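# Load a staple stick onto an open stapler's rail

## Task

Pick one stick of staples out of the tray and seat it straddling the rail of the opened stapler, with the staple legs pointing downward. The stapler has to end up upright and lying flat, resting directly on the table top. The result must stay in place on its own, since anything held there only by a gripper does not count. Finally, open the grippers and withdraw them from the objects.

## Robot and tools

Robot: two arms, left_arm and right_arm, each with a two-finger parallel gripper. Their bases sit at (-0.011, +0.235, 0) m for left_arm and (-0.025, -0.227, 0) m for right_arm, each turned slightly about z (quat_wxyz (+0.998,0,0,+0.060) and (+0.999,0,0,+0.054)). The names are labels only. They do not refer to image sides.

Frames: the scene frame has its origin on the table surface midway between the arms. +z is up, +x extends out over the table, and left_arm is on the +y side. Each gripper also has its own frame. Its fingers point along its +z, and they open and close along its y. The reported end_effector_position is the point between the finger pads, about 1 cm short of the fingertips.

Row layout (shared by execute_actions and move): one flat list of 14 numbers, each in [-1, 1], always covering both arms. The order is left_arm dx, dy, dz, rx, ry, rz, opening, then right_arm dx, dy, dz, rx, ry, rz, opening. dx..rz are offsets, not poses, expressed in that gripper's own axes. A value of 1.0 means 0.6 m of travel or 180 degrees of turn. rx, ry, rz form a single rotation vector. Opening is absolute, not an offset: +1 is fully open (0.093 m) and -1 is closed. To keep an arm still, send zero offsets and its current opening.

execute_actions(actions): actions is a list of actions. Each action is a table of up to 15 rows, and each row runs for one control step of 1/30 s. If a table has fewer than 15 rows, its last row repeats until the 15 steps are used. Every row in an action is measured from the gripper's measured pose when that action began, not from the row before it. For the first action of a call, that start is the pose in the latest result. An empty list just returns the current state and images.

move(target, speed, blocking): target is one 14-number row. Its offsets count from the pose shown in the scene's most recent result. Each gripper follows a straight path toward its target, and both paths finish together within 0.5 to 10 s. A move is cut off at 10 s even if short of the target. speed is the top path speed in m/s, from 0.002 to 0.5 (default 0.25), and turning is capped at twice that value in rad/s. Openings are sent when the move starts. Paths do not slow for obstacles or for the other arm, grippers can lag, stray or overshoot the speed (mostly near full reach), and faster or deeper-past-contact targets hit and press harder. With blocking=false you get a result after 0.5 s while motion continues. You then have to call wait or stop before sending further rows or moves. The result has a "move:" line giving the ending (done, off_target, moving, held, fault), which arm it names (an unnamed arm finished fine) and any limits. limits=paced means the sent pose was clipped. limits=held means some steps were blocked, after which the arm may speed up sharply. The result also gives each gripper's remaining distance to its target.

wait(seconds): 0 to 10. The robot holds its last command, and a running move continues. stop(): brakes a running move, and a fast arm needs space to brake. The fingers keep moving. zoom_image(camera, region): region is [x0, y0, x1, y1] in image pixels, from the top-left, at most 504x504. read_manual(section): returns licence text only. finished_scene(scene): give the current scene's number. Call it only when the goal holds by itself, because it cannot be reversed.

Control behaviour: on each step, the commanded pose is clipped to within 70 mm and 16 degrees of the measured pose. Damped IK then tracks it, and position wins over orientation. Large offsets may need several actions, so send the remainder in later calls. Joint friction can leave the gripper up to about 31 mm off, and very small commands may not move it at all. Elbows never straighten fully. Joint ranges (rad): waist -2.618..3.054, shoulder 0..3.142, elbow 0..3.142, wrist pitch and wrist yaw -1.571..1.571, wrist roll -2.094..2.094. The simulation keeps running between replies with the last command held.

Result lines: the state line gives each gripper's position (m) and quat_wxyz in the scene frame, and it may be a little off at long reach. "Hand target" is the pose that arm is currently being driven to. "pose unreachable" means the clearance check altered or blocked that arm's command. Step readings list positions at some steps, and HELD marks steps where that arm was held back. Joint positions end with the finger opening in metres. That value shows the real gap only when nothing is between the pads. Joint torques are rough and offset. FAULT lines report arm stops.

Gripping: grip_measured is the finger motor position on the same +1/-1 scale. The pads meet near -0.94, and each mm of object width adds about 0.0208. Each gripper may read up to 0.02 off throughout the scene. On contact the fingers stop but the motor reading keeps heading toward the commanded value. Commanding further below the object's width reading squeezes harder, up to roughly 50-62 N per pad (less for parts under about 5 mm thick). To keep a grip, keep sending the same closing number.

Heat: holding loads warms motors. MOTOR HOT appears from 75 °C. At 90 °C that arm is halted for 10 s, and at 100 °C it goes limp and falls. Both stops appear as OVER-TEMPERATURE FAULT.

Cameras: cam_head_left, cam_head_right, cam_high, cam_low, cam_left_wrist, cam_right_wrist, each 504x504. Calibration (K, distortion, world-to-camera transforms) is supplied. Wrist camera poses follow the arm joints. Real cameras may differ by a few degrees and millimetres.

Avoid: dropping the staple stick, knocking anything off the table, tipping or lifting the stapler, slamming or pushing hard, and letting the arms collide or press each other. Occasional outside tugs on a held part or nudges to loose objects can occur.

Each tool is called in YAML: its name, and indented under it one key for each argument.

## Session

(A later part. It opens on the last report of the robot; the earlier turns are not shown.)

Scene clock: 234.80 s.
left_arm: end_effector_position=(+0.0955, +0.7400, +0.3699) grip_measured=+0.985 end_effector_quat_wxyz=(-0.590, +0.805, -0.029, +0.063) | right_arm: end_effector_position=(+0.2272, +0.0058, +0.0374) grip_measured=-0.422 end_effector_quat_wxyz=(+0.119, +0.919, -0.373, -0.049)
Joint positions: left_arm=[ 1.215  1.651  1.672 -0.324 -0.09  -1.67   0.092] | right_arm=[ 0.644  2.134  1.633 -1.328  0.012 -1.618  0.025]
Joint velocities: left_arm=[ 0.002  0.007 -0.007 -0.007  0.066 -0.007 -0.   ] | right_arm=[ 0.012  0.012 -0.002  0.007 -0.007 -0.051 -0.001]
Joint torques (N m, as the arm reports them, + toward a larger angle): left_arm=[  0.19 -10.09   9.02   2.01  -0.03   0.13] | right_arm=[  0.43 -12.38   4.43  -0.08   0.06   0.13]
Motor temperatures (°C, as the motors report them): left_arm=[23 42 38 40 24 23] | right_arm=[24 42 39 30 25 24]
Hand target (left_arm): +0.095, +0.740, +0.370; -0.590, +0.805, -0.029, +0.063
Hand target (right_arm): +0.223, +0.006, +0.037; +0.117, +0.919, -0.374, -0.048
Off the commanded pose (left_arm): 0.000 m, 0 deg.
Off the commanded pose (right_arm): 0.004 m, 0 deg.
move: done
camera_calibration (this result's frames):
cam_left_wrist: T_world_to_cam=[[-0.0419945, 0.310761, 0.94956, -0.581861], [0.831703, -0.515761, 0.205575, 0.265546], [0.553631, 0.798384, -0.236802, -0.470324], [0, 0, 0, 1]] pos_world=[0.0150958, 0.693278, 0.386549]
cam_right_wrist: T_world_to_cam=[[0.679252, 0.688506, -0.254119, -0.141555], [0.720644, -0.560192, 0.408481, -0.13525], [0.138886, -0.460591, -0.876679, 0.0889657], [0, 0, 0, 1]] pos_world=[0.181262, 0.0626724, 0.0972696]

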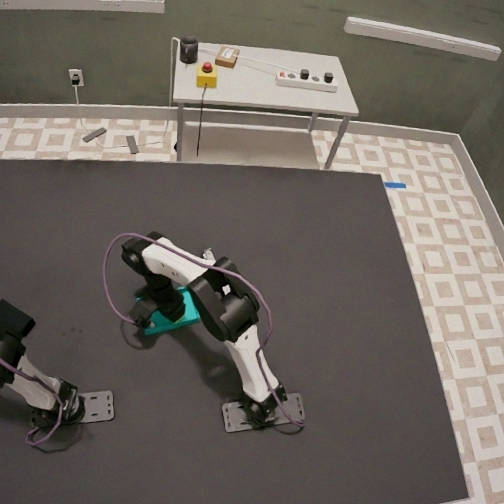

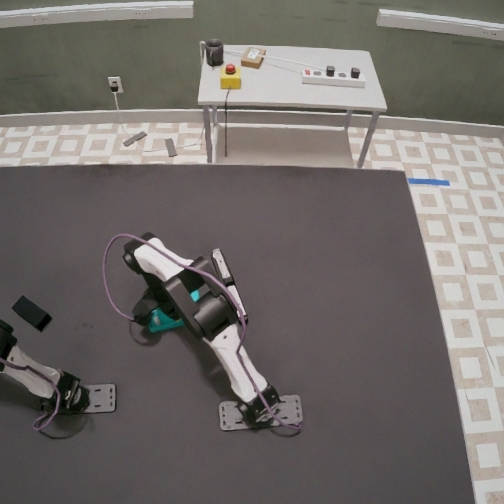

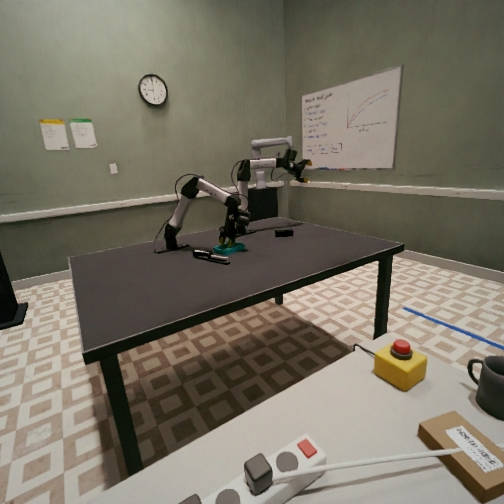

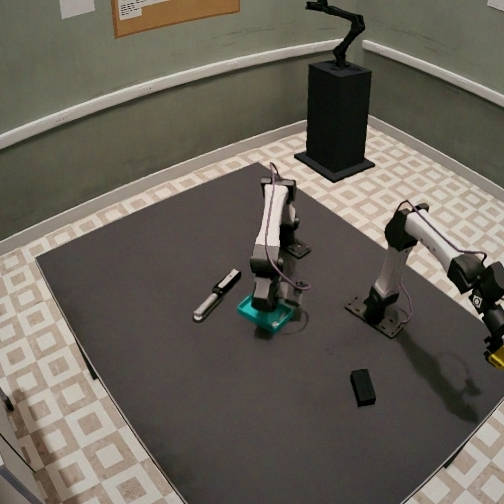

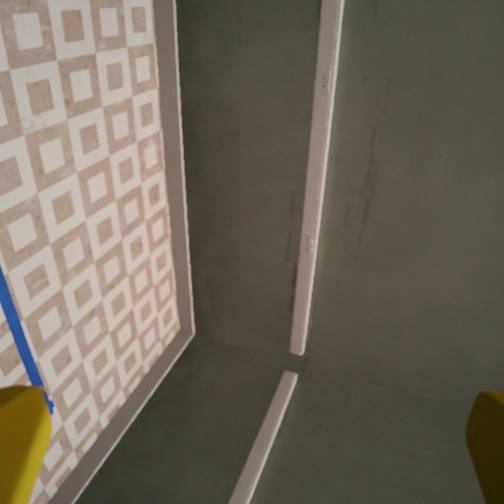

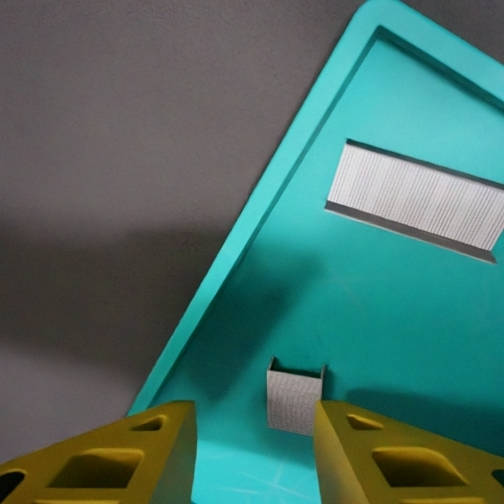

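move:
  target: [0,0,0,0,0,0,1,-0.008,-0.017,0.008,0,0,0,-0.42]
  speed: 0.03

move:
  target: [0,0,0,0,0,0,1,-0.004,0,0.03,0,0,0,-0.42]
  speed: 0.03

Scene clock: 244.33 s.
left_arm: end_effector_position=(+0.0955, +0.7400, +0.3699) grip_measured=+0.985 end_effector_quat_wxyz=(-0.590, +0.805, -0.029, +0.063) | right_arm: end_effector_position=(+0.2279, +0.0091, +0.0329) grip_measured=-0.422 end_effector_quat_wxyz=(+0.122, +0.919, -0.372, -0.049)
Joint positions: left_arm=[ 1.215  1.651  1.672 -0.324 -0.09  -1.67   0.092] | right_arm=[ 0.65   2.155  1.646 -1.327  0.012 -1.614  0.025]
Joint velocities: left_arm=[ 0.002 -0.002  0.017 -0.022 -0.037 -0.022  0.   ] | right_arm=[-0.007 -0.012 -0.007 -0.022  0.051 -0.066 -0.   ]
Joint torques (N m, as the arm reports them, + toward a larger angle): left_arm=[  0.12 -10.1    8.93   2.01  -0.04   0.1 ] | right_arm=[ 0.41 -9.9   8.15 -0.14  0.03  0.1 ]
Motor temperatures (°C, as the motors report them): left_arm=[23 42 38 40 24 23] | right_arm=[24 44 38 30 25 24]
Hand target (left_arm): +0.095, +0.740, +0.370; -0.590, +0.805, -0.029, +0.063
Hand target (right_arm): +0.230, +0.015, +0.030; +0.119, +0.919, -0.373, -0.049
Off the commanded pose (left_arm): 0.000 m, 0 deg.
Off the commanded pose (right_arm): 0.007 m, 0 deg.
move: done
camera_calibration (this result's frames):
cam_left_wrist: T_world_to_cam=[[-0.0419945, 0.310761, 0.94956, -0.581861], [0.831703, -0.515761, 0.205575, 0.265546], [0.553631, 0.798384, -0.236802, -0.470324], [0, 0, 0, 1]] pos_world=[0.0150958, 0.693278, 0.386549]
cam_right_wrist: T_world_to_cam=[[0.676888, 0.688636, -0.260006, -0.144675], [0.723309, -0.556734, 0.408498, -0.132672], [0.136553, -0.464572, -0.874944, 0.0869826], [0, 0, 0, 1]] pos_world=[0.182014, 0.0661754, 0.0926846]

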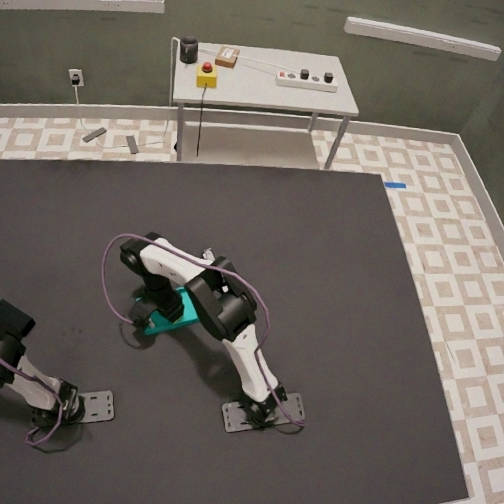

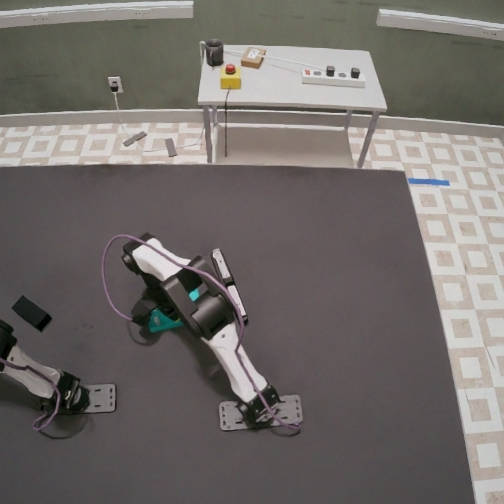

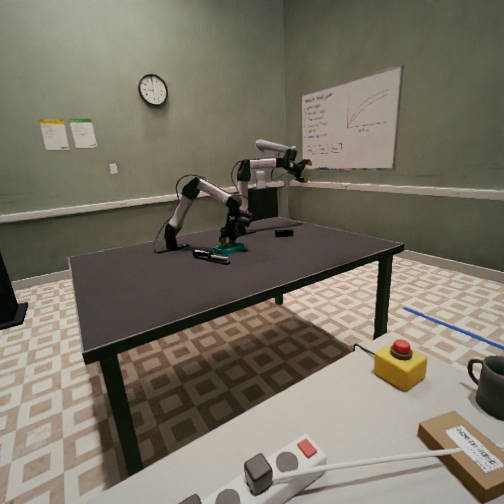

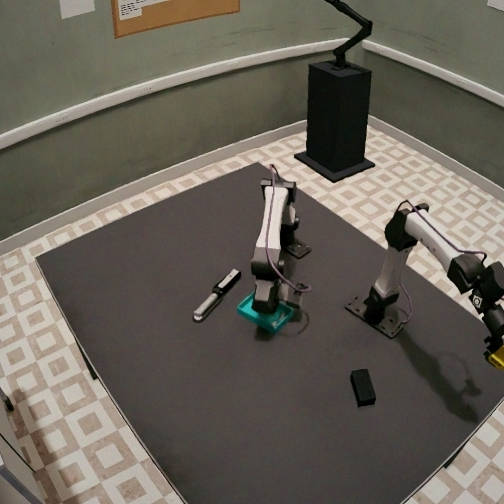

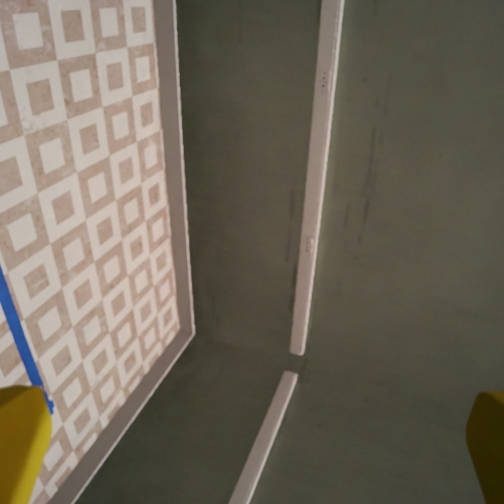

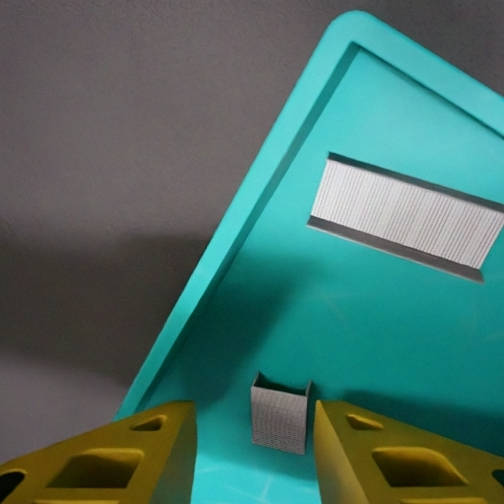

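Scene clock: 245.17 s.
left_arm: end_effector_position=(+0.0955, +0.7400, +0.3699) grip_measured=+0.985 end_effector_quat_wxyz=(-0.590, +0.805, -0.029, +0.063) | right_arm: end_effector_position=(+0.2274, +0.0086, +0.0243) grip_measured=-0.422 end_effector_quat_wxyz=(+0.119, +0.919, -0.372, -0.048)
Joint positions: left_arm=[ 1.215  1.651  1.672 -0.324 -0.09  -1.67   0.092] | right_arm=[ 0.65   2.154  1.611 -1.285  0.012 -1.614  0.025]
Joint velocities: left_arm=[-0.012 -0.002  0.002 -0.007 -0.022 -0.066 -0.   ] | right_arm=[-0.007  0.002 -0.002 -0.022 -0.051  0.022 -0.001]
Joint torques (N m, as the arm reports them, + toward a larger angle): left_arm=[  0.13 -10.07   8.92   2.    -0.02   0.1 ] | right_arm=[  0.22 -11.1    3.52   0.03   0.06   0.1 ]
Motor temperatures (°C, as the motors report them): left_arm=[23 42 38 40 24 23] | right_arm=[24 44 38 30 25 24]
Hand target (left_arm): +0.095, +0.740, +0.370; -0.590, +0.805, -0.029, +0.063
Hand target (right_arm): +0.223, +0.007, +0.016; +0.123, +0.919, -0.372, -0.050
Off the commanded pose (left_arm): 0.000 m, 0 deg.
Off the commanded pose (right_arm): 0.010 m, 0 deg.
move: done
camera_calibration (this result's frames):
cam_left_wrist: T_world_to_cam=[[-0.0419945, 0.310761, 0.94956, -0.581861], [0.831703, -0.515761, 0.205575, 0.265546], [0.553631, 0.798384, -0.236802, -0.470324], [0, 0, 0, 1]] pos_world=[0.0150958, 0.693278, 0.386549]
cam_right_wrist: T_world_to_cam=[[0.678379, 0.690046, -0.252267, -0.146774], [0.720927, -0.558984, 0.409634, -0.128522], [0.141653, -0.459754, -0.876676, 0.0781391], [0, 0, 0, 1]] pos_world=[0.181155, 0.065364, 0.0841232]

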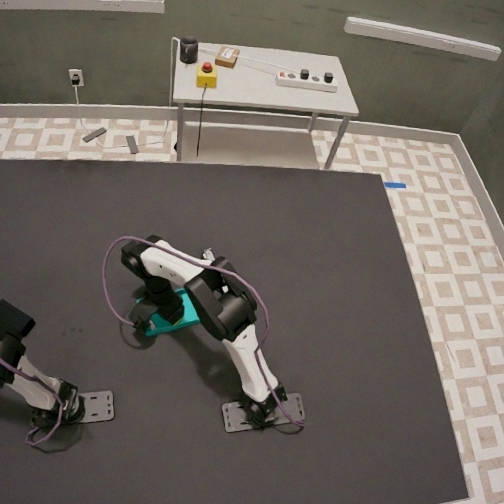

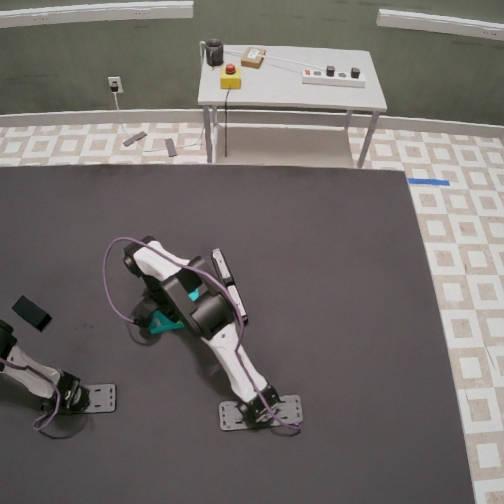

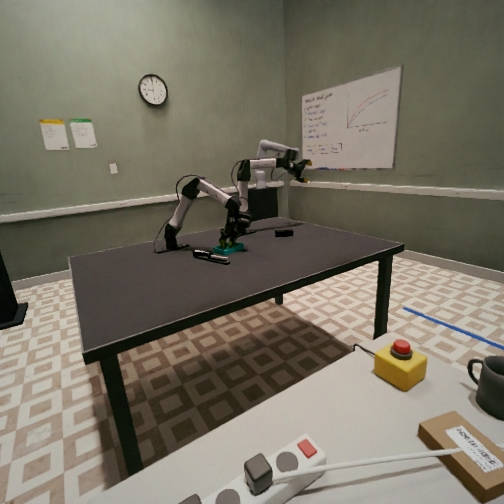

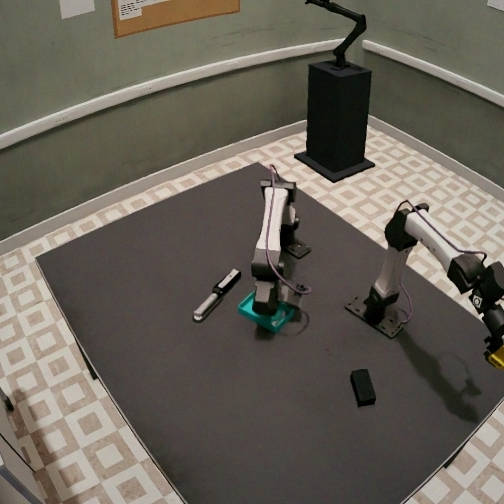

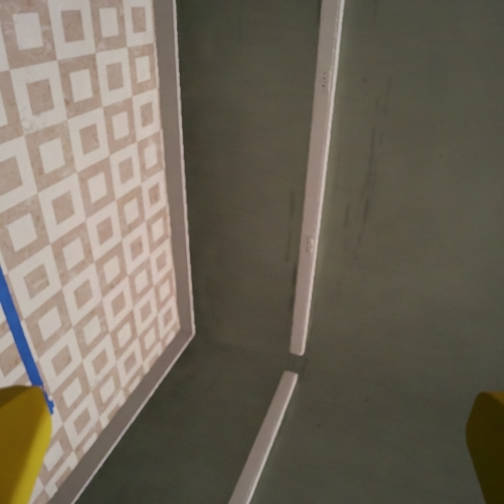

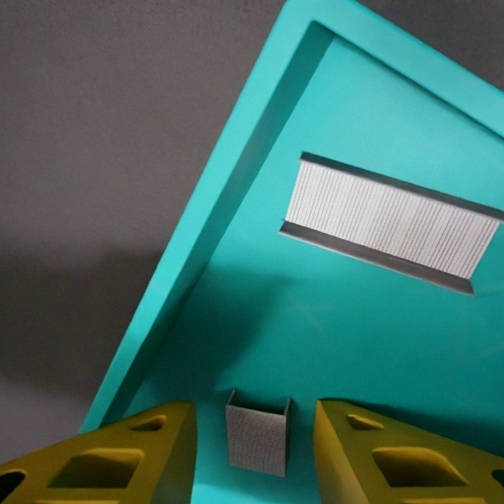

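move:
  target: [0,0,0,0,0,0,1,-0.004,-0.005,0.02,0,0,0.03,-0.42]
  speed: 0.02

Scene clock: 252.10 s.
left_arm: end_effector_position=(+0.0955, +0.7400, +0.3699) grip_measured=+0.985 end_effector_quat_wxyz=(-0.590, +0.805, -0.029, +0.063) | right_arm: end_effector_position=(+0.2274, +0.0087, +0.0243) grip_measured=-0.422 end_effector_quat_wxyz=(+0.120, +0.903, -0.410, -0.043)
Joint positions: left_arm=[ 1.215  1.651  1.672 -0.324 -0.09  -1.67   0.092] | right_arm=[ 0.65   2.154  1.611 -1.284  0.012 -1.53   0.025]
Joint velocities: left_arm=[-0.002 -0.017 -0.002 -0.022  0.066  0.037 -0.001] | right_arm=[-0.002  0.027  0.012 -0.037  0.022  0.081 -0.   ]
Joint torques (N m, as the arm reports them, + toward a larger angle): left_arm=[  0.22 -10.12   8.91   2.    -0.05   0.11] | right_arm=[  0.1  -10.19   3.83   0.14   0.06   0.17]
Motor temperatures (°C, as the motors report them): left_arm=[23 42 38 41 24 23] | right_arm=[24 45 38 30 25 24]
Hand target (left_arm): +0.095, +0.740, +0.370; -0.590, +0.805, -0.029, +0.063
Hand target (right_arm): +0.225, +0.010, +0.012; +0.121, +0.901, -0.415, -0.042
Off the commanded pose (left_arm): 0.000 m, 0 deg.
Off the commanded pose (right_arm): 0.013 m, 1 deg.
move: off_target (right_arm)
camera_calibration (this result's frames):
cam_left_wrist: T_world_to_cam=[[-0.0419945, 0.310761, 0.94956, -0.581861], [0.831703, -0.515761, 0.205575, 0.265546], [0.553631, 0.798384, -0.236802, -0.470324], [0, 0, 0, 1]] pos_world=[0.0150958, 0.693278, 0.386549]
cam_right_wrist: T_world_to_cam=[[0.735879, 0.628958, -0.250788, -0.159449], [0.666929, -0.609266, 0.428953, -0.116274], [0.116997, -0.482915, -0.867816, 0.0837321], [0, 0, 0, 1]] pos_world=[0.185085, 0.0698802, 0.0825524]

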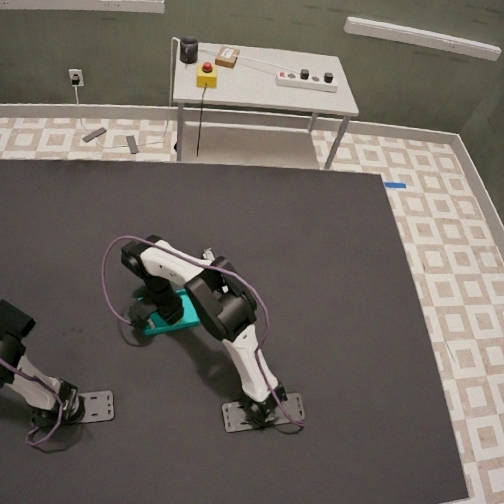

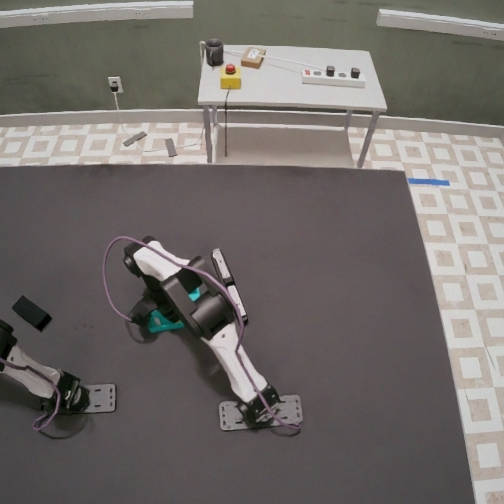

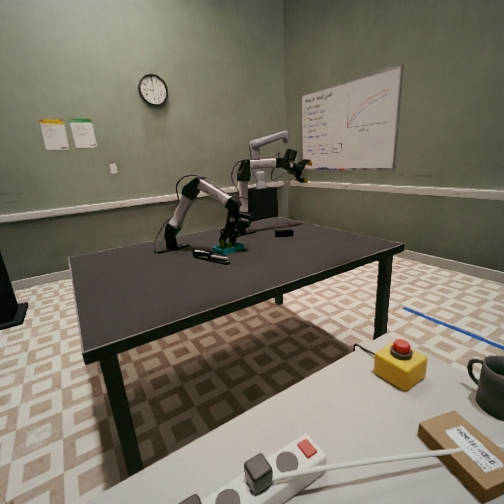

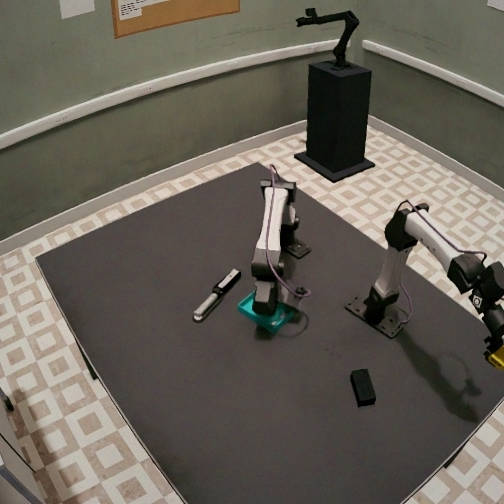

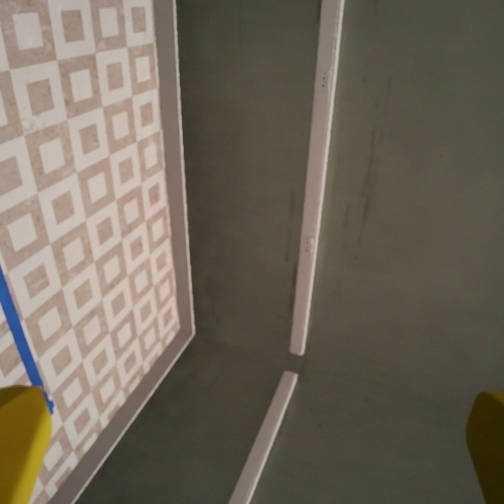

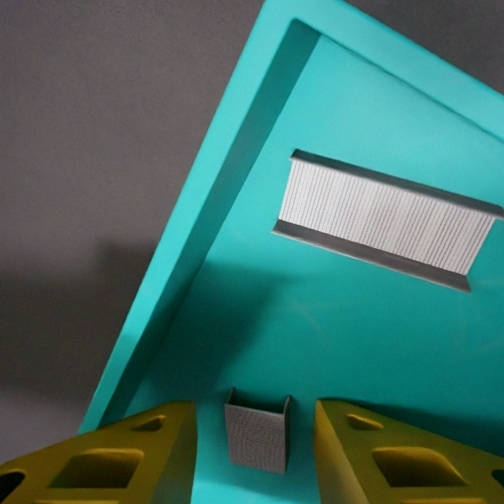

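move:
  target: [0,0,0,0,0,0,1,0,0,0,0,0,0,-0.78]
  speed: 0.02

move:
  target: [0,0,0,0,0,0,1,0,0,-0.09,0.04,0,0,-0.78]
  speed: 0.05

Scene clock: 262.60 s.
left_arm: end_effector_position=(+0.0955, +0.7400, +0.3699) grip_measured=+0.985 end_effector_quat_wxyz=(-0.590, +0.805, -0.029, +0.063) | right_arm: end_effector_position=(+0.2275, +0.0088, +0.0249) grip_measured=-0.778 end_effector_quat_wxyz=(+0.120, +0.903, -0.412, -0.042)
Joint positions: left_arm=[ 1.215  1.651  1.672 -0.324 -0.09  -1.67   0.092] | right_arm=[ 0.65   2.152  1.611 -1.285  0.012 -1.528  0.008]
Joint velocities: left_arm=[ 0.007 -0.012 -0.022 -0.051  0.022  0.022 -0.001] | right_arm=[-0.017 -0.012 -0.002  0.022  0.081 -0.066  0.001]
Joint torques (N m, as the arm reports them, + toward a larger angle): left_arm=[  0.18 -10.13   9.04   2.01  -0.05   0.11] | right_arm=[ -0.36 -11.21   6.41  -0.18   0.08   0.01]
Motor temperatures (°C, as the motors report them): left_arm=[23 42 39 41 24 23] | right_arm=[24 45 37 29 25 24]
Hand target (left_arm): +0.095, +0.740, +0.370; -0.590, +0.805, -0.029, +0.063
Hand target (right_arm): +0.227, +0.009, +0.024; +0.120, +0.903, -0.410, -0.043
Off the commanded pose (left_arm): 0.000 m, 0 deg.
Off the commanded pose (right_arm): 0.001 m, 0 deg.
move: done
camera_calibration (this result's frames):
cam_left_wrist: T_world_to_cam=[[-0.0419945, 0.310761, 0.94956, -0.581861], [0.831703, -0.515761, 0.205575, 0.265546], [0.553631, 0.798384, -0.236802, -0.470324], [0, 0, 0, 1]] pos_world=[0.0150958, 0.693278, 0.386549]
cam_right_wrist: T_world_to_cam=[[0.737652, 0.627488, -0.249257, -0.159794], [0.664923, -0.611018, 0.429575, -0.116099], [0.117253, -0.482613, -0.867949, 0.0842523], [0, 0, 0, 1]] pos_world=[0.18519, 0.0699913, 0.0831703]

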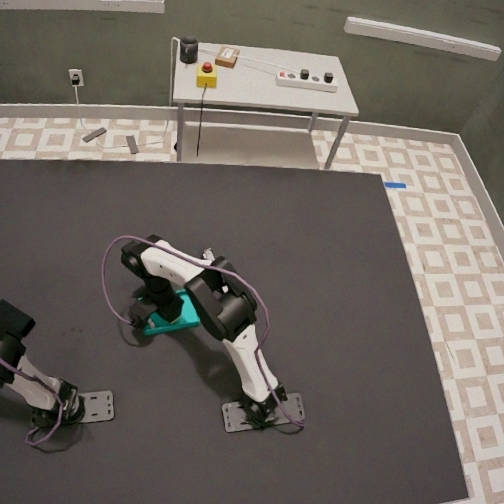

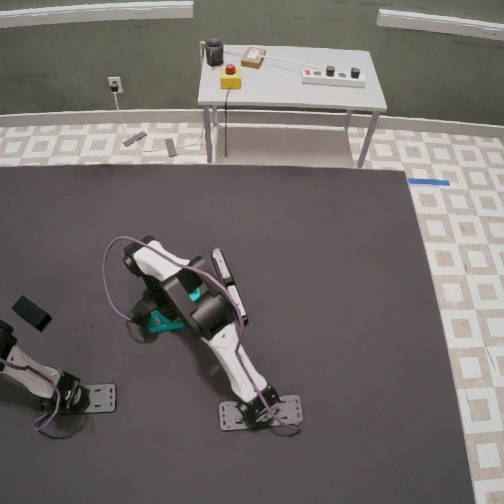

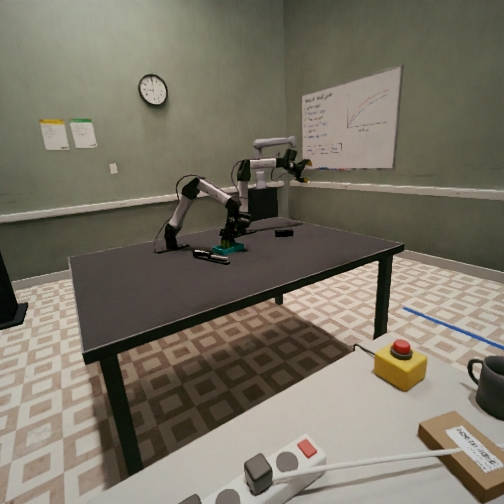

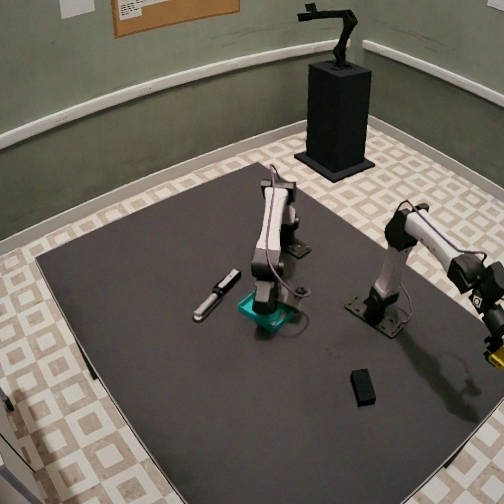

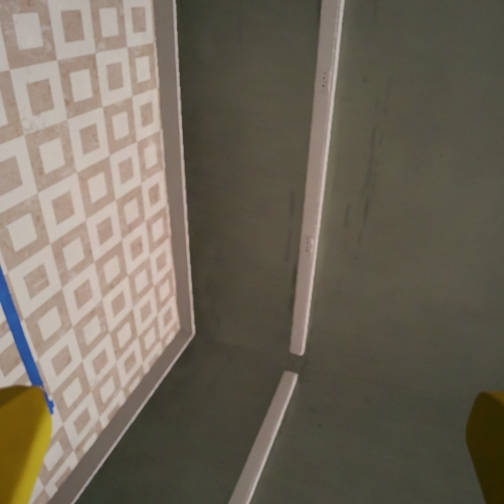

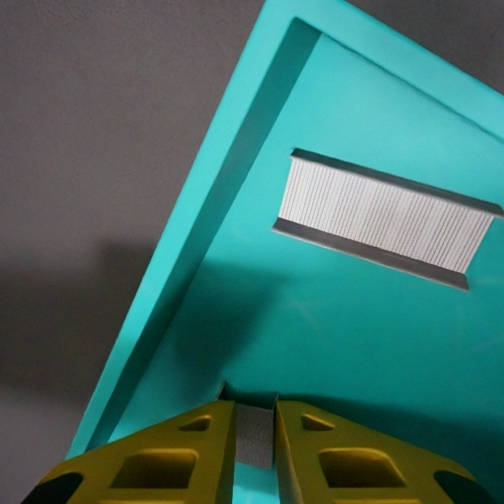

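Scene clock: 264.17 s.
left_arm: end_effector_position=(+0.0955, +0.7400, +0.3699) grip_measured=+0.985 end_effector_quat_wxyz=(-0.590, +0.805, -0.029, +0.063) | right_arm: end_effector_position=(+0.2356, +0.0164, +0.0694) grip_measured=-0.778 end_effector_quat_wxyz=(+0.069, +0.907, -0.414, -0.021)
Joint positions: left_arm=[ 1.215  1.651  1.672 -0.324 -0.09  -1.67   0.092] | right_arm=[ 0.65   2.049  1.655 -1.321  0.012 -1.528  0.008]
Joint velocities: left_arm=[-0.007 -0.017  0.002 -0.051 -0.037  0.007 -0.001] | right_arm=[-0.002 -0.007 -0.007 -0.051 -0.037  0.007 -0.001]
Joint torques (N m, as the arm reports them, + toward a larger angle): left_arm=[  0.17 -10.05   9.01   1.98  -0.05   0.1 ] | right_arm=[ -0.02 -11.58   8.5   -0.03   0.13   0.05]
Motor temperatures (°C, as the motors report them): left_arm=[23 42 39 41 24 23] | right_arm=[24 46 37 29 25 24]
Hand target (left_arm): +0.095, +0.740, +0.370; -0.590, +0.805, -0.029, +0.063
Hand target (right_arm): +0.237, +0.018, +0.077; +0.063, +0.908, -0.414, -0.016
Off the commanded pose (left_arm): 0.000 m, 0 deg.
Off the commanded pose (right_arm): 0.008 m, 1 deg.
move: done
camera_calibration (this result's frames):
cam_left_wrist: T_world_to_cam=[[-0.0419945, 0.310761, 0.94956, -0.581861], [0.831703, -0.515761, 0.205575, 0.265546], [0.553631, 0.798384, -0.236802, -0.470324], [0, 0, 0, 1]] pos_world=[0.0150958, 0.693278, 0.386549]
cam_right_wrist: T_world_to_cam=[[0.753358, 0.642325, -0.14096, -0.170946], [0.630164, -0.643854, 0.433988, -0.1275], [0.188004, -0.415777, -0.889823, 0.109365], [0, 0, 0, 1]] pos_world=[0.188568, 0.0731826, 0.128552]

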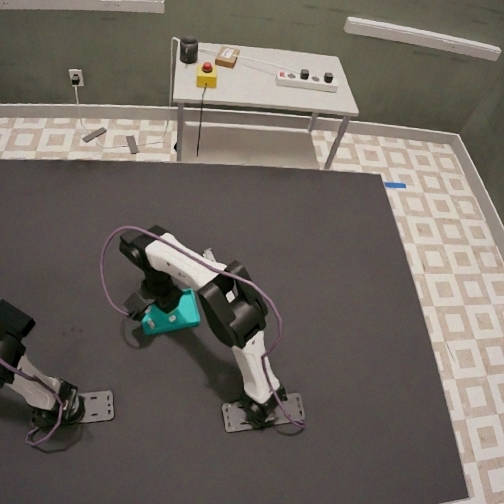

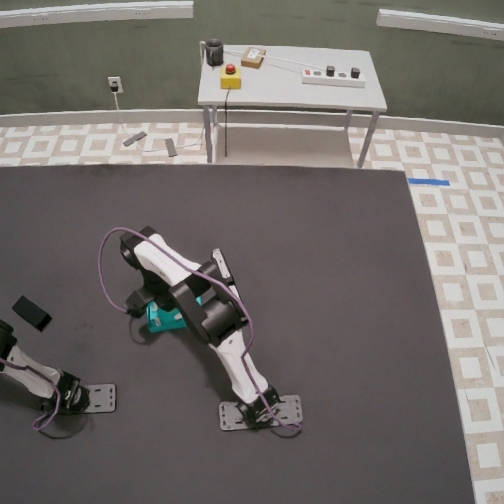

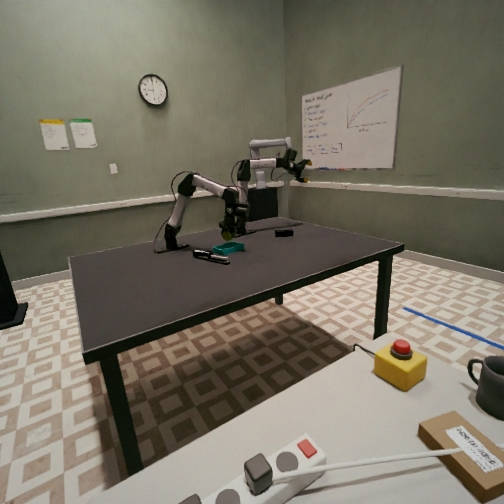

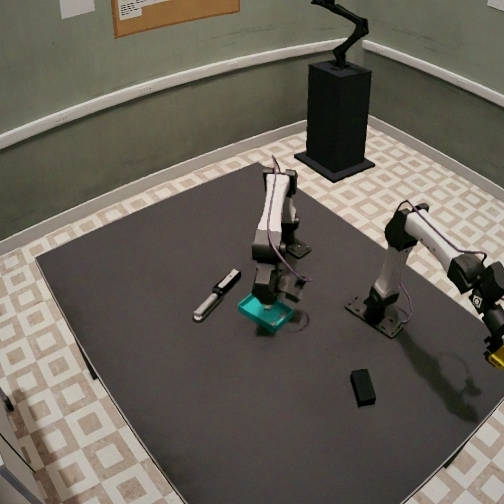

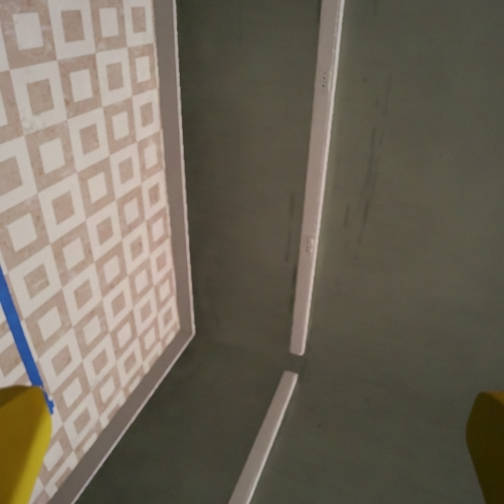

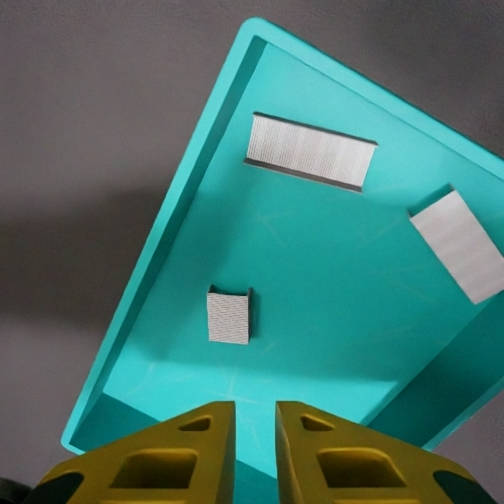

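move:
  target: [0,0,0,0,0,0,1,-0.019,0.02,0.05,-0.035,0,0,-0.42]
  speed: 0.05

Scene clock: 284.47 s.
left_arm: end_effector_position=(+0.0955, +0.7400, +0.3699) grip_measured=+0.985 end_effector_quat_wxyz=(-0.590, +0.805, -0.029, +0.063) | right_arm: end_effector_position=(+0.2285, +0.0196, +0.0530) grip_measured=-0.422 end_effector_quat_wxyz=(+0.093, +0.906, -0.412, -0.029)
Joint positions: left_arm=[ 1.215  1.651  1.672 -0.324 -0.09  -1.67   0.092] | right_arm=[ 0.67   2.098  1.655 -1.322  0.012 -1.509  0.025]
Joint velocities: left_arm=[ 0.002  0.002 -0.007  0.007 -0.007  0.022  0.   ] | right_arm=[-0.002 -0.017  0.017 -0.066 -0.007  0.066  0.001]
Joint torques (N m, as the arm reports them, + toward a larger angle): left_arm=[  0.12 -10.04   8.99   2.03  -0.05   0.11] | right_arm=[ 0.25 -9.71  4.16 -0.16 -0.08  0.09]
Motor temperatures (°C, as the motors report them): left_arm=[23 42 39 42 24 23] | right_arm=[24 48 40 29 25 24]
Hand target (left_arm): +0.095, +0.740, +0.370; -0.590, +0.805, -0.029, +0.063
Hand target (right_arm): +0.216, +0.014, +0.042; +0.118, +0.902, -0.412, -0.045
Off the commanded pose (left_arm): 0.000 m, 0 deg.
Off the commanded pose (right_arm): 0.018 m, 3 deg.
move: off_target (right_arm)
camera_calibration (this result's frames):
cam_left_wrist: T_world_to_cam=[[-0.0419945, 0.310761, 0.94956, -0.581861], [0.831703, -0.515761, 0.205575, 0.265546], [0.553631, 0.798384, -0.236802, -0.470324], [0, 0, 0, 1]] pos_world=[0.0150958, 0.693278, 0.386549]
cam_right_wrist: T_world_to_cam=[[0.746548, 0.63748, -0.190485, -0.165685], [0.646168, -0.626477, 0.435882, -0.118002], [0.158531, -0.448492, -0.879615, 0.104241], [0, 0, 0, 1]] pos_world=[0.183416, 0.0784467, 0.111566]

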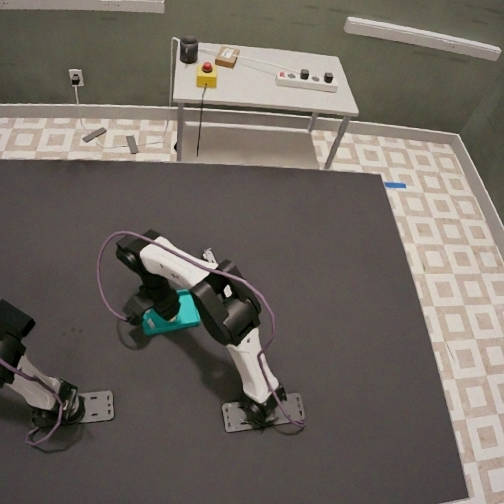

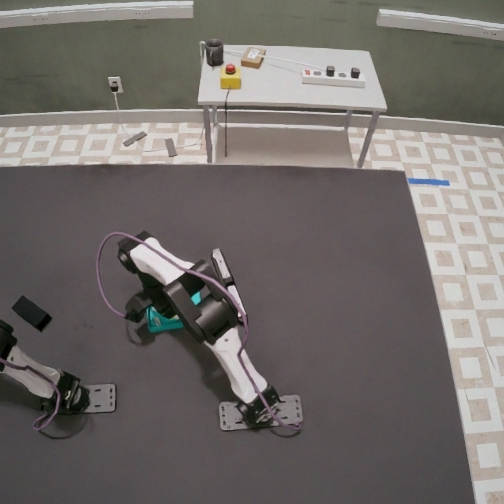

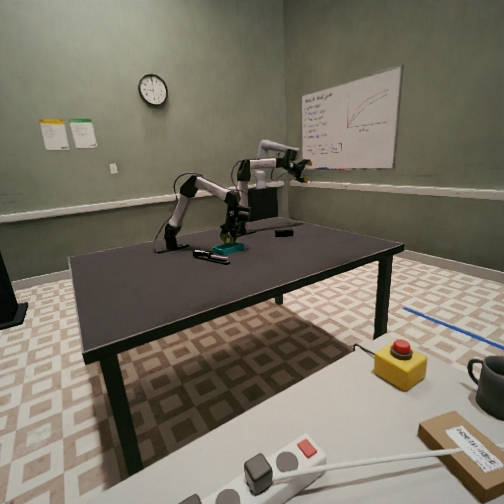

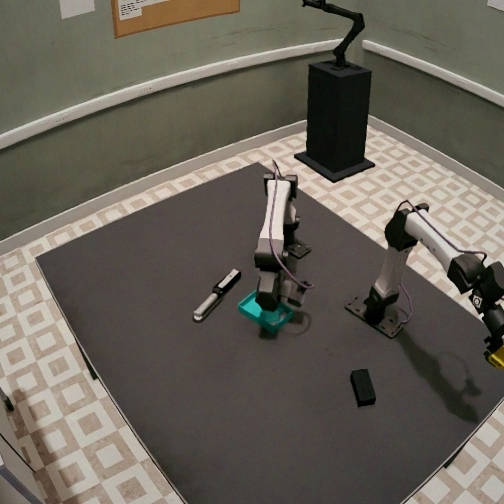

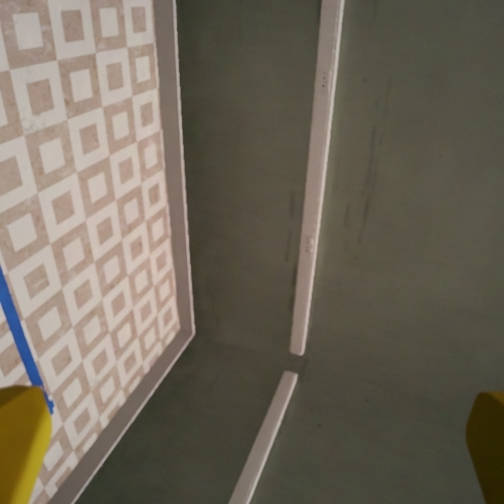

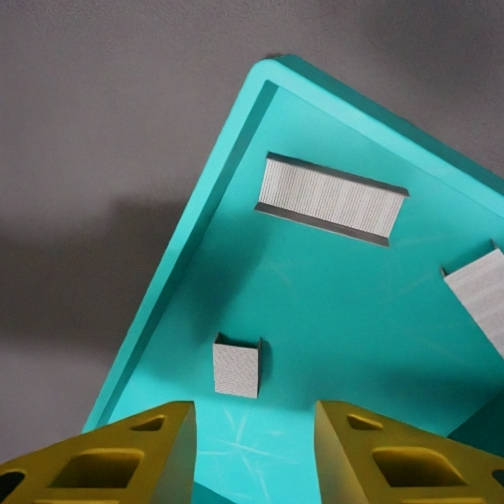

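move:
  target: [0,0,0,0,0,0,1,-0.01,0.024,0.03,-0.025,0,0,-0.42]
  speed: 0.04

Scene clock: 290.77 s.
left_arm: end_effector_position=(+0.0955, +0.7400, +0.3699) grip_measured=+0.985 end_effector_quat_wxyz=(-0.590, +0.805, -0.029, +0.063) | right_arm: end_effector_position=(+0.2221, +0.0169, +0.0493) grip_measured=-0.422 end_effector_quat_wxyz=(+0.104, +0.905, -0.411, -0.033)
Joint positions: left_arm=[ 1.215  1.651  1.672 -0.324 -0.09  -1.67   0.092] | right_arm=[ 0.677  2.098  1.636 -1.326  0.012 -1.503  0.025]
Joint velocities: left_arm=[ 0.012 -0.007 -0.002  0.007  0.051 -0.066  0.   ] | right_arm=[-0.017 -0.012  0.002 -0.007  0.007 -0.081  0.   ]
Joint torques (N m, as the arm reports them, + toward a larger angle): left_arm=[  0.07 -10.18   8.96   2.01  -0.03   0.09] | right_arm=[ 0.28 -9.23  4.63 -0.14 -0.08  0.09]
Motor temperatures (°C, as the motors report them): left_arm=[23 42 39 42 24 23] | right_arm=[24 48 39 29 25 24]
Hand target (left_arm): +0.095, +0.740, +0.370; -0.590, +0.805, -0.029, +0.063
Hand target (right_arm): +0.212, +0.012, +0.038; +0.128, +0.902, -0.411, -0.046
Off the commanded pose (left_arm): 0.000 m, 0 deg.
Off the commanded pose (right_arm): 0.016 m, 3 deg.
move: off_target (right_arm)
camera_calibration (this result's frames):
cam_left_wrist: T_world_to_cam=[[-0.0419945, 0.310761, 0.94956, -0.581861], [0.831703, -0.515761, 0.205575, 0.265546], [0.553631, 0.798384, -0.236802, -0.470324], [0, 0, 0, 1]] pos_world=[0.0150958, 0.693278, 0.386549]
cam_right_wrist: T_world_to_cam=[[0.742406, 0.635296, -0.21268, -0.157822], [0.653883, -0.618009, 0.436466, -0.115774], [0.145847, -0.463103, -0.874222, 0.103656], [0, 0, 0, 1]] pos_world=[0.177753, 0.0767173, 0.107584]

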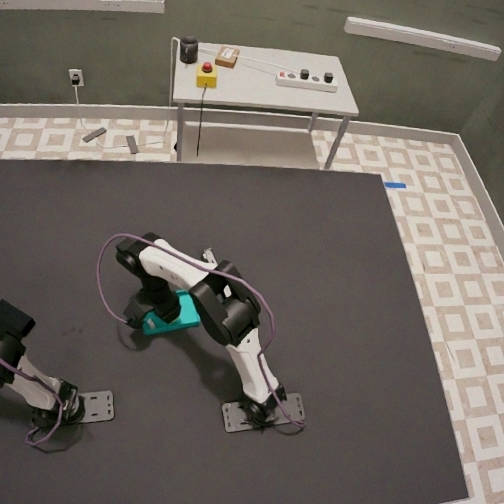

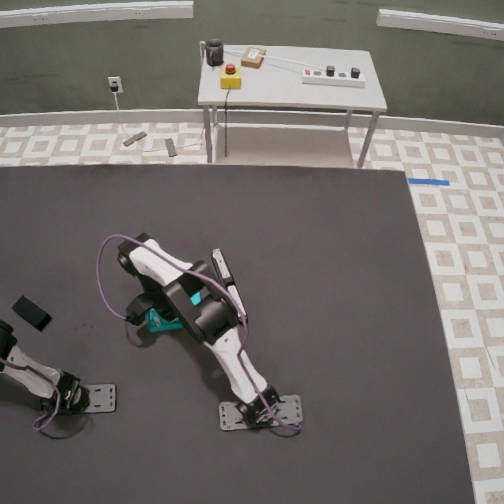

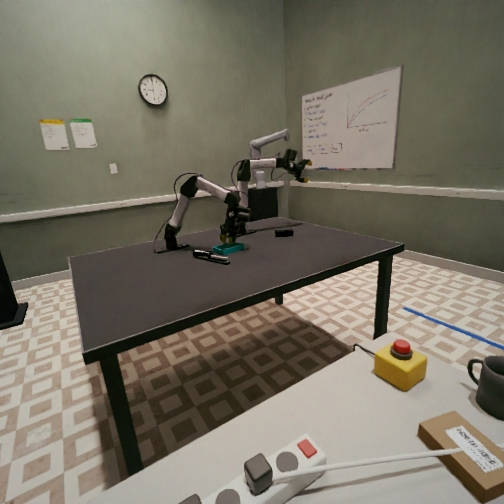

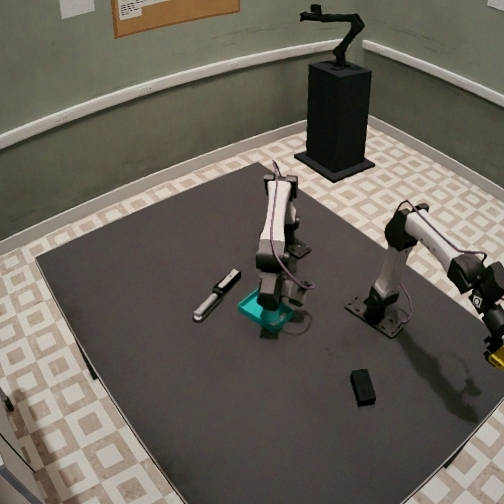

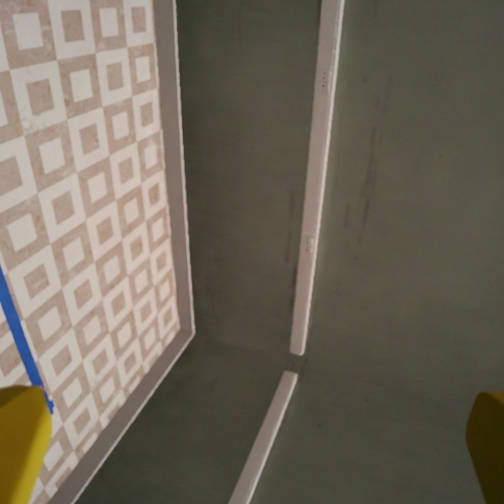

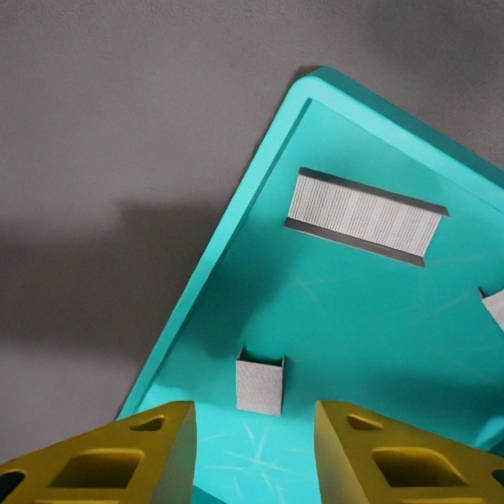

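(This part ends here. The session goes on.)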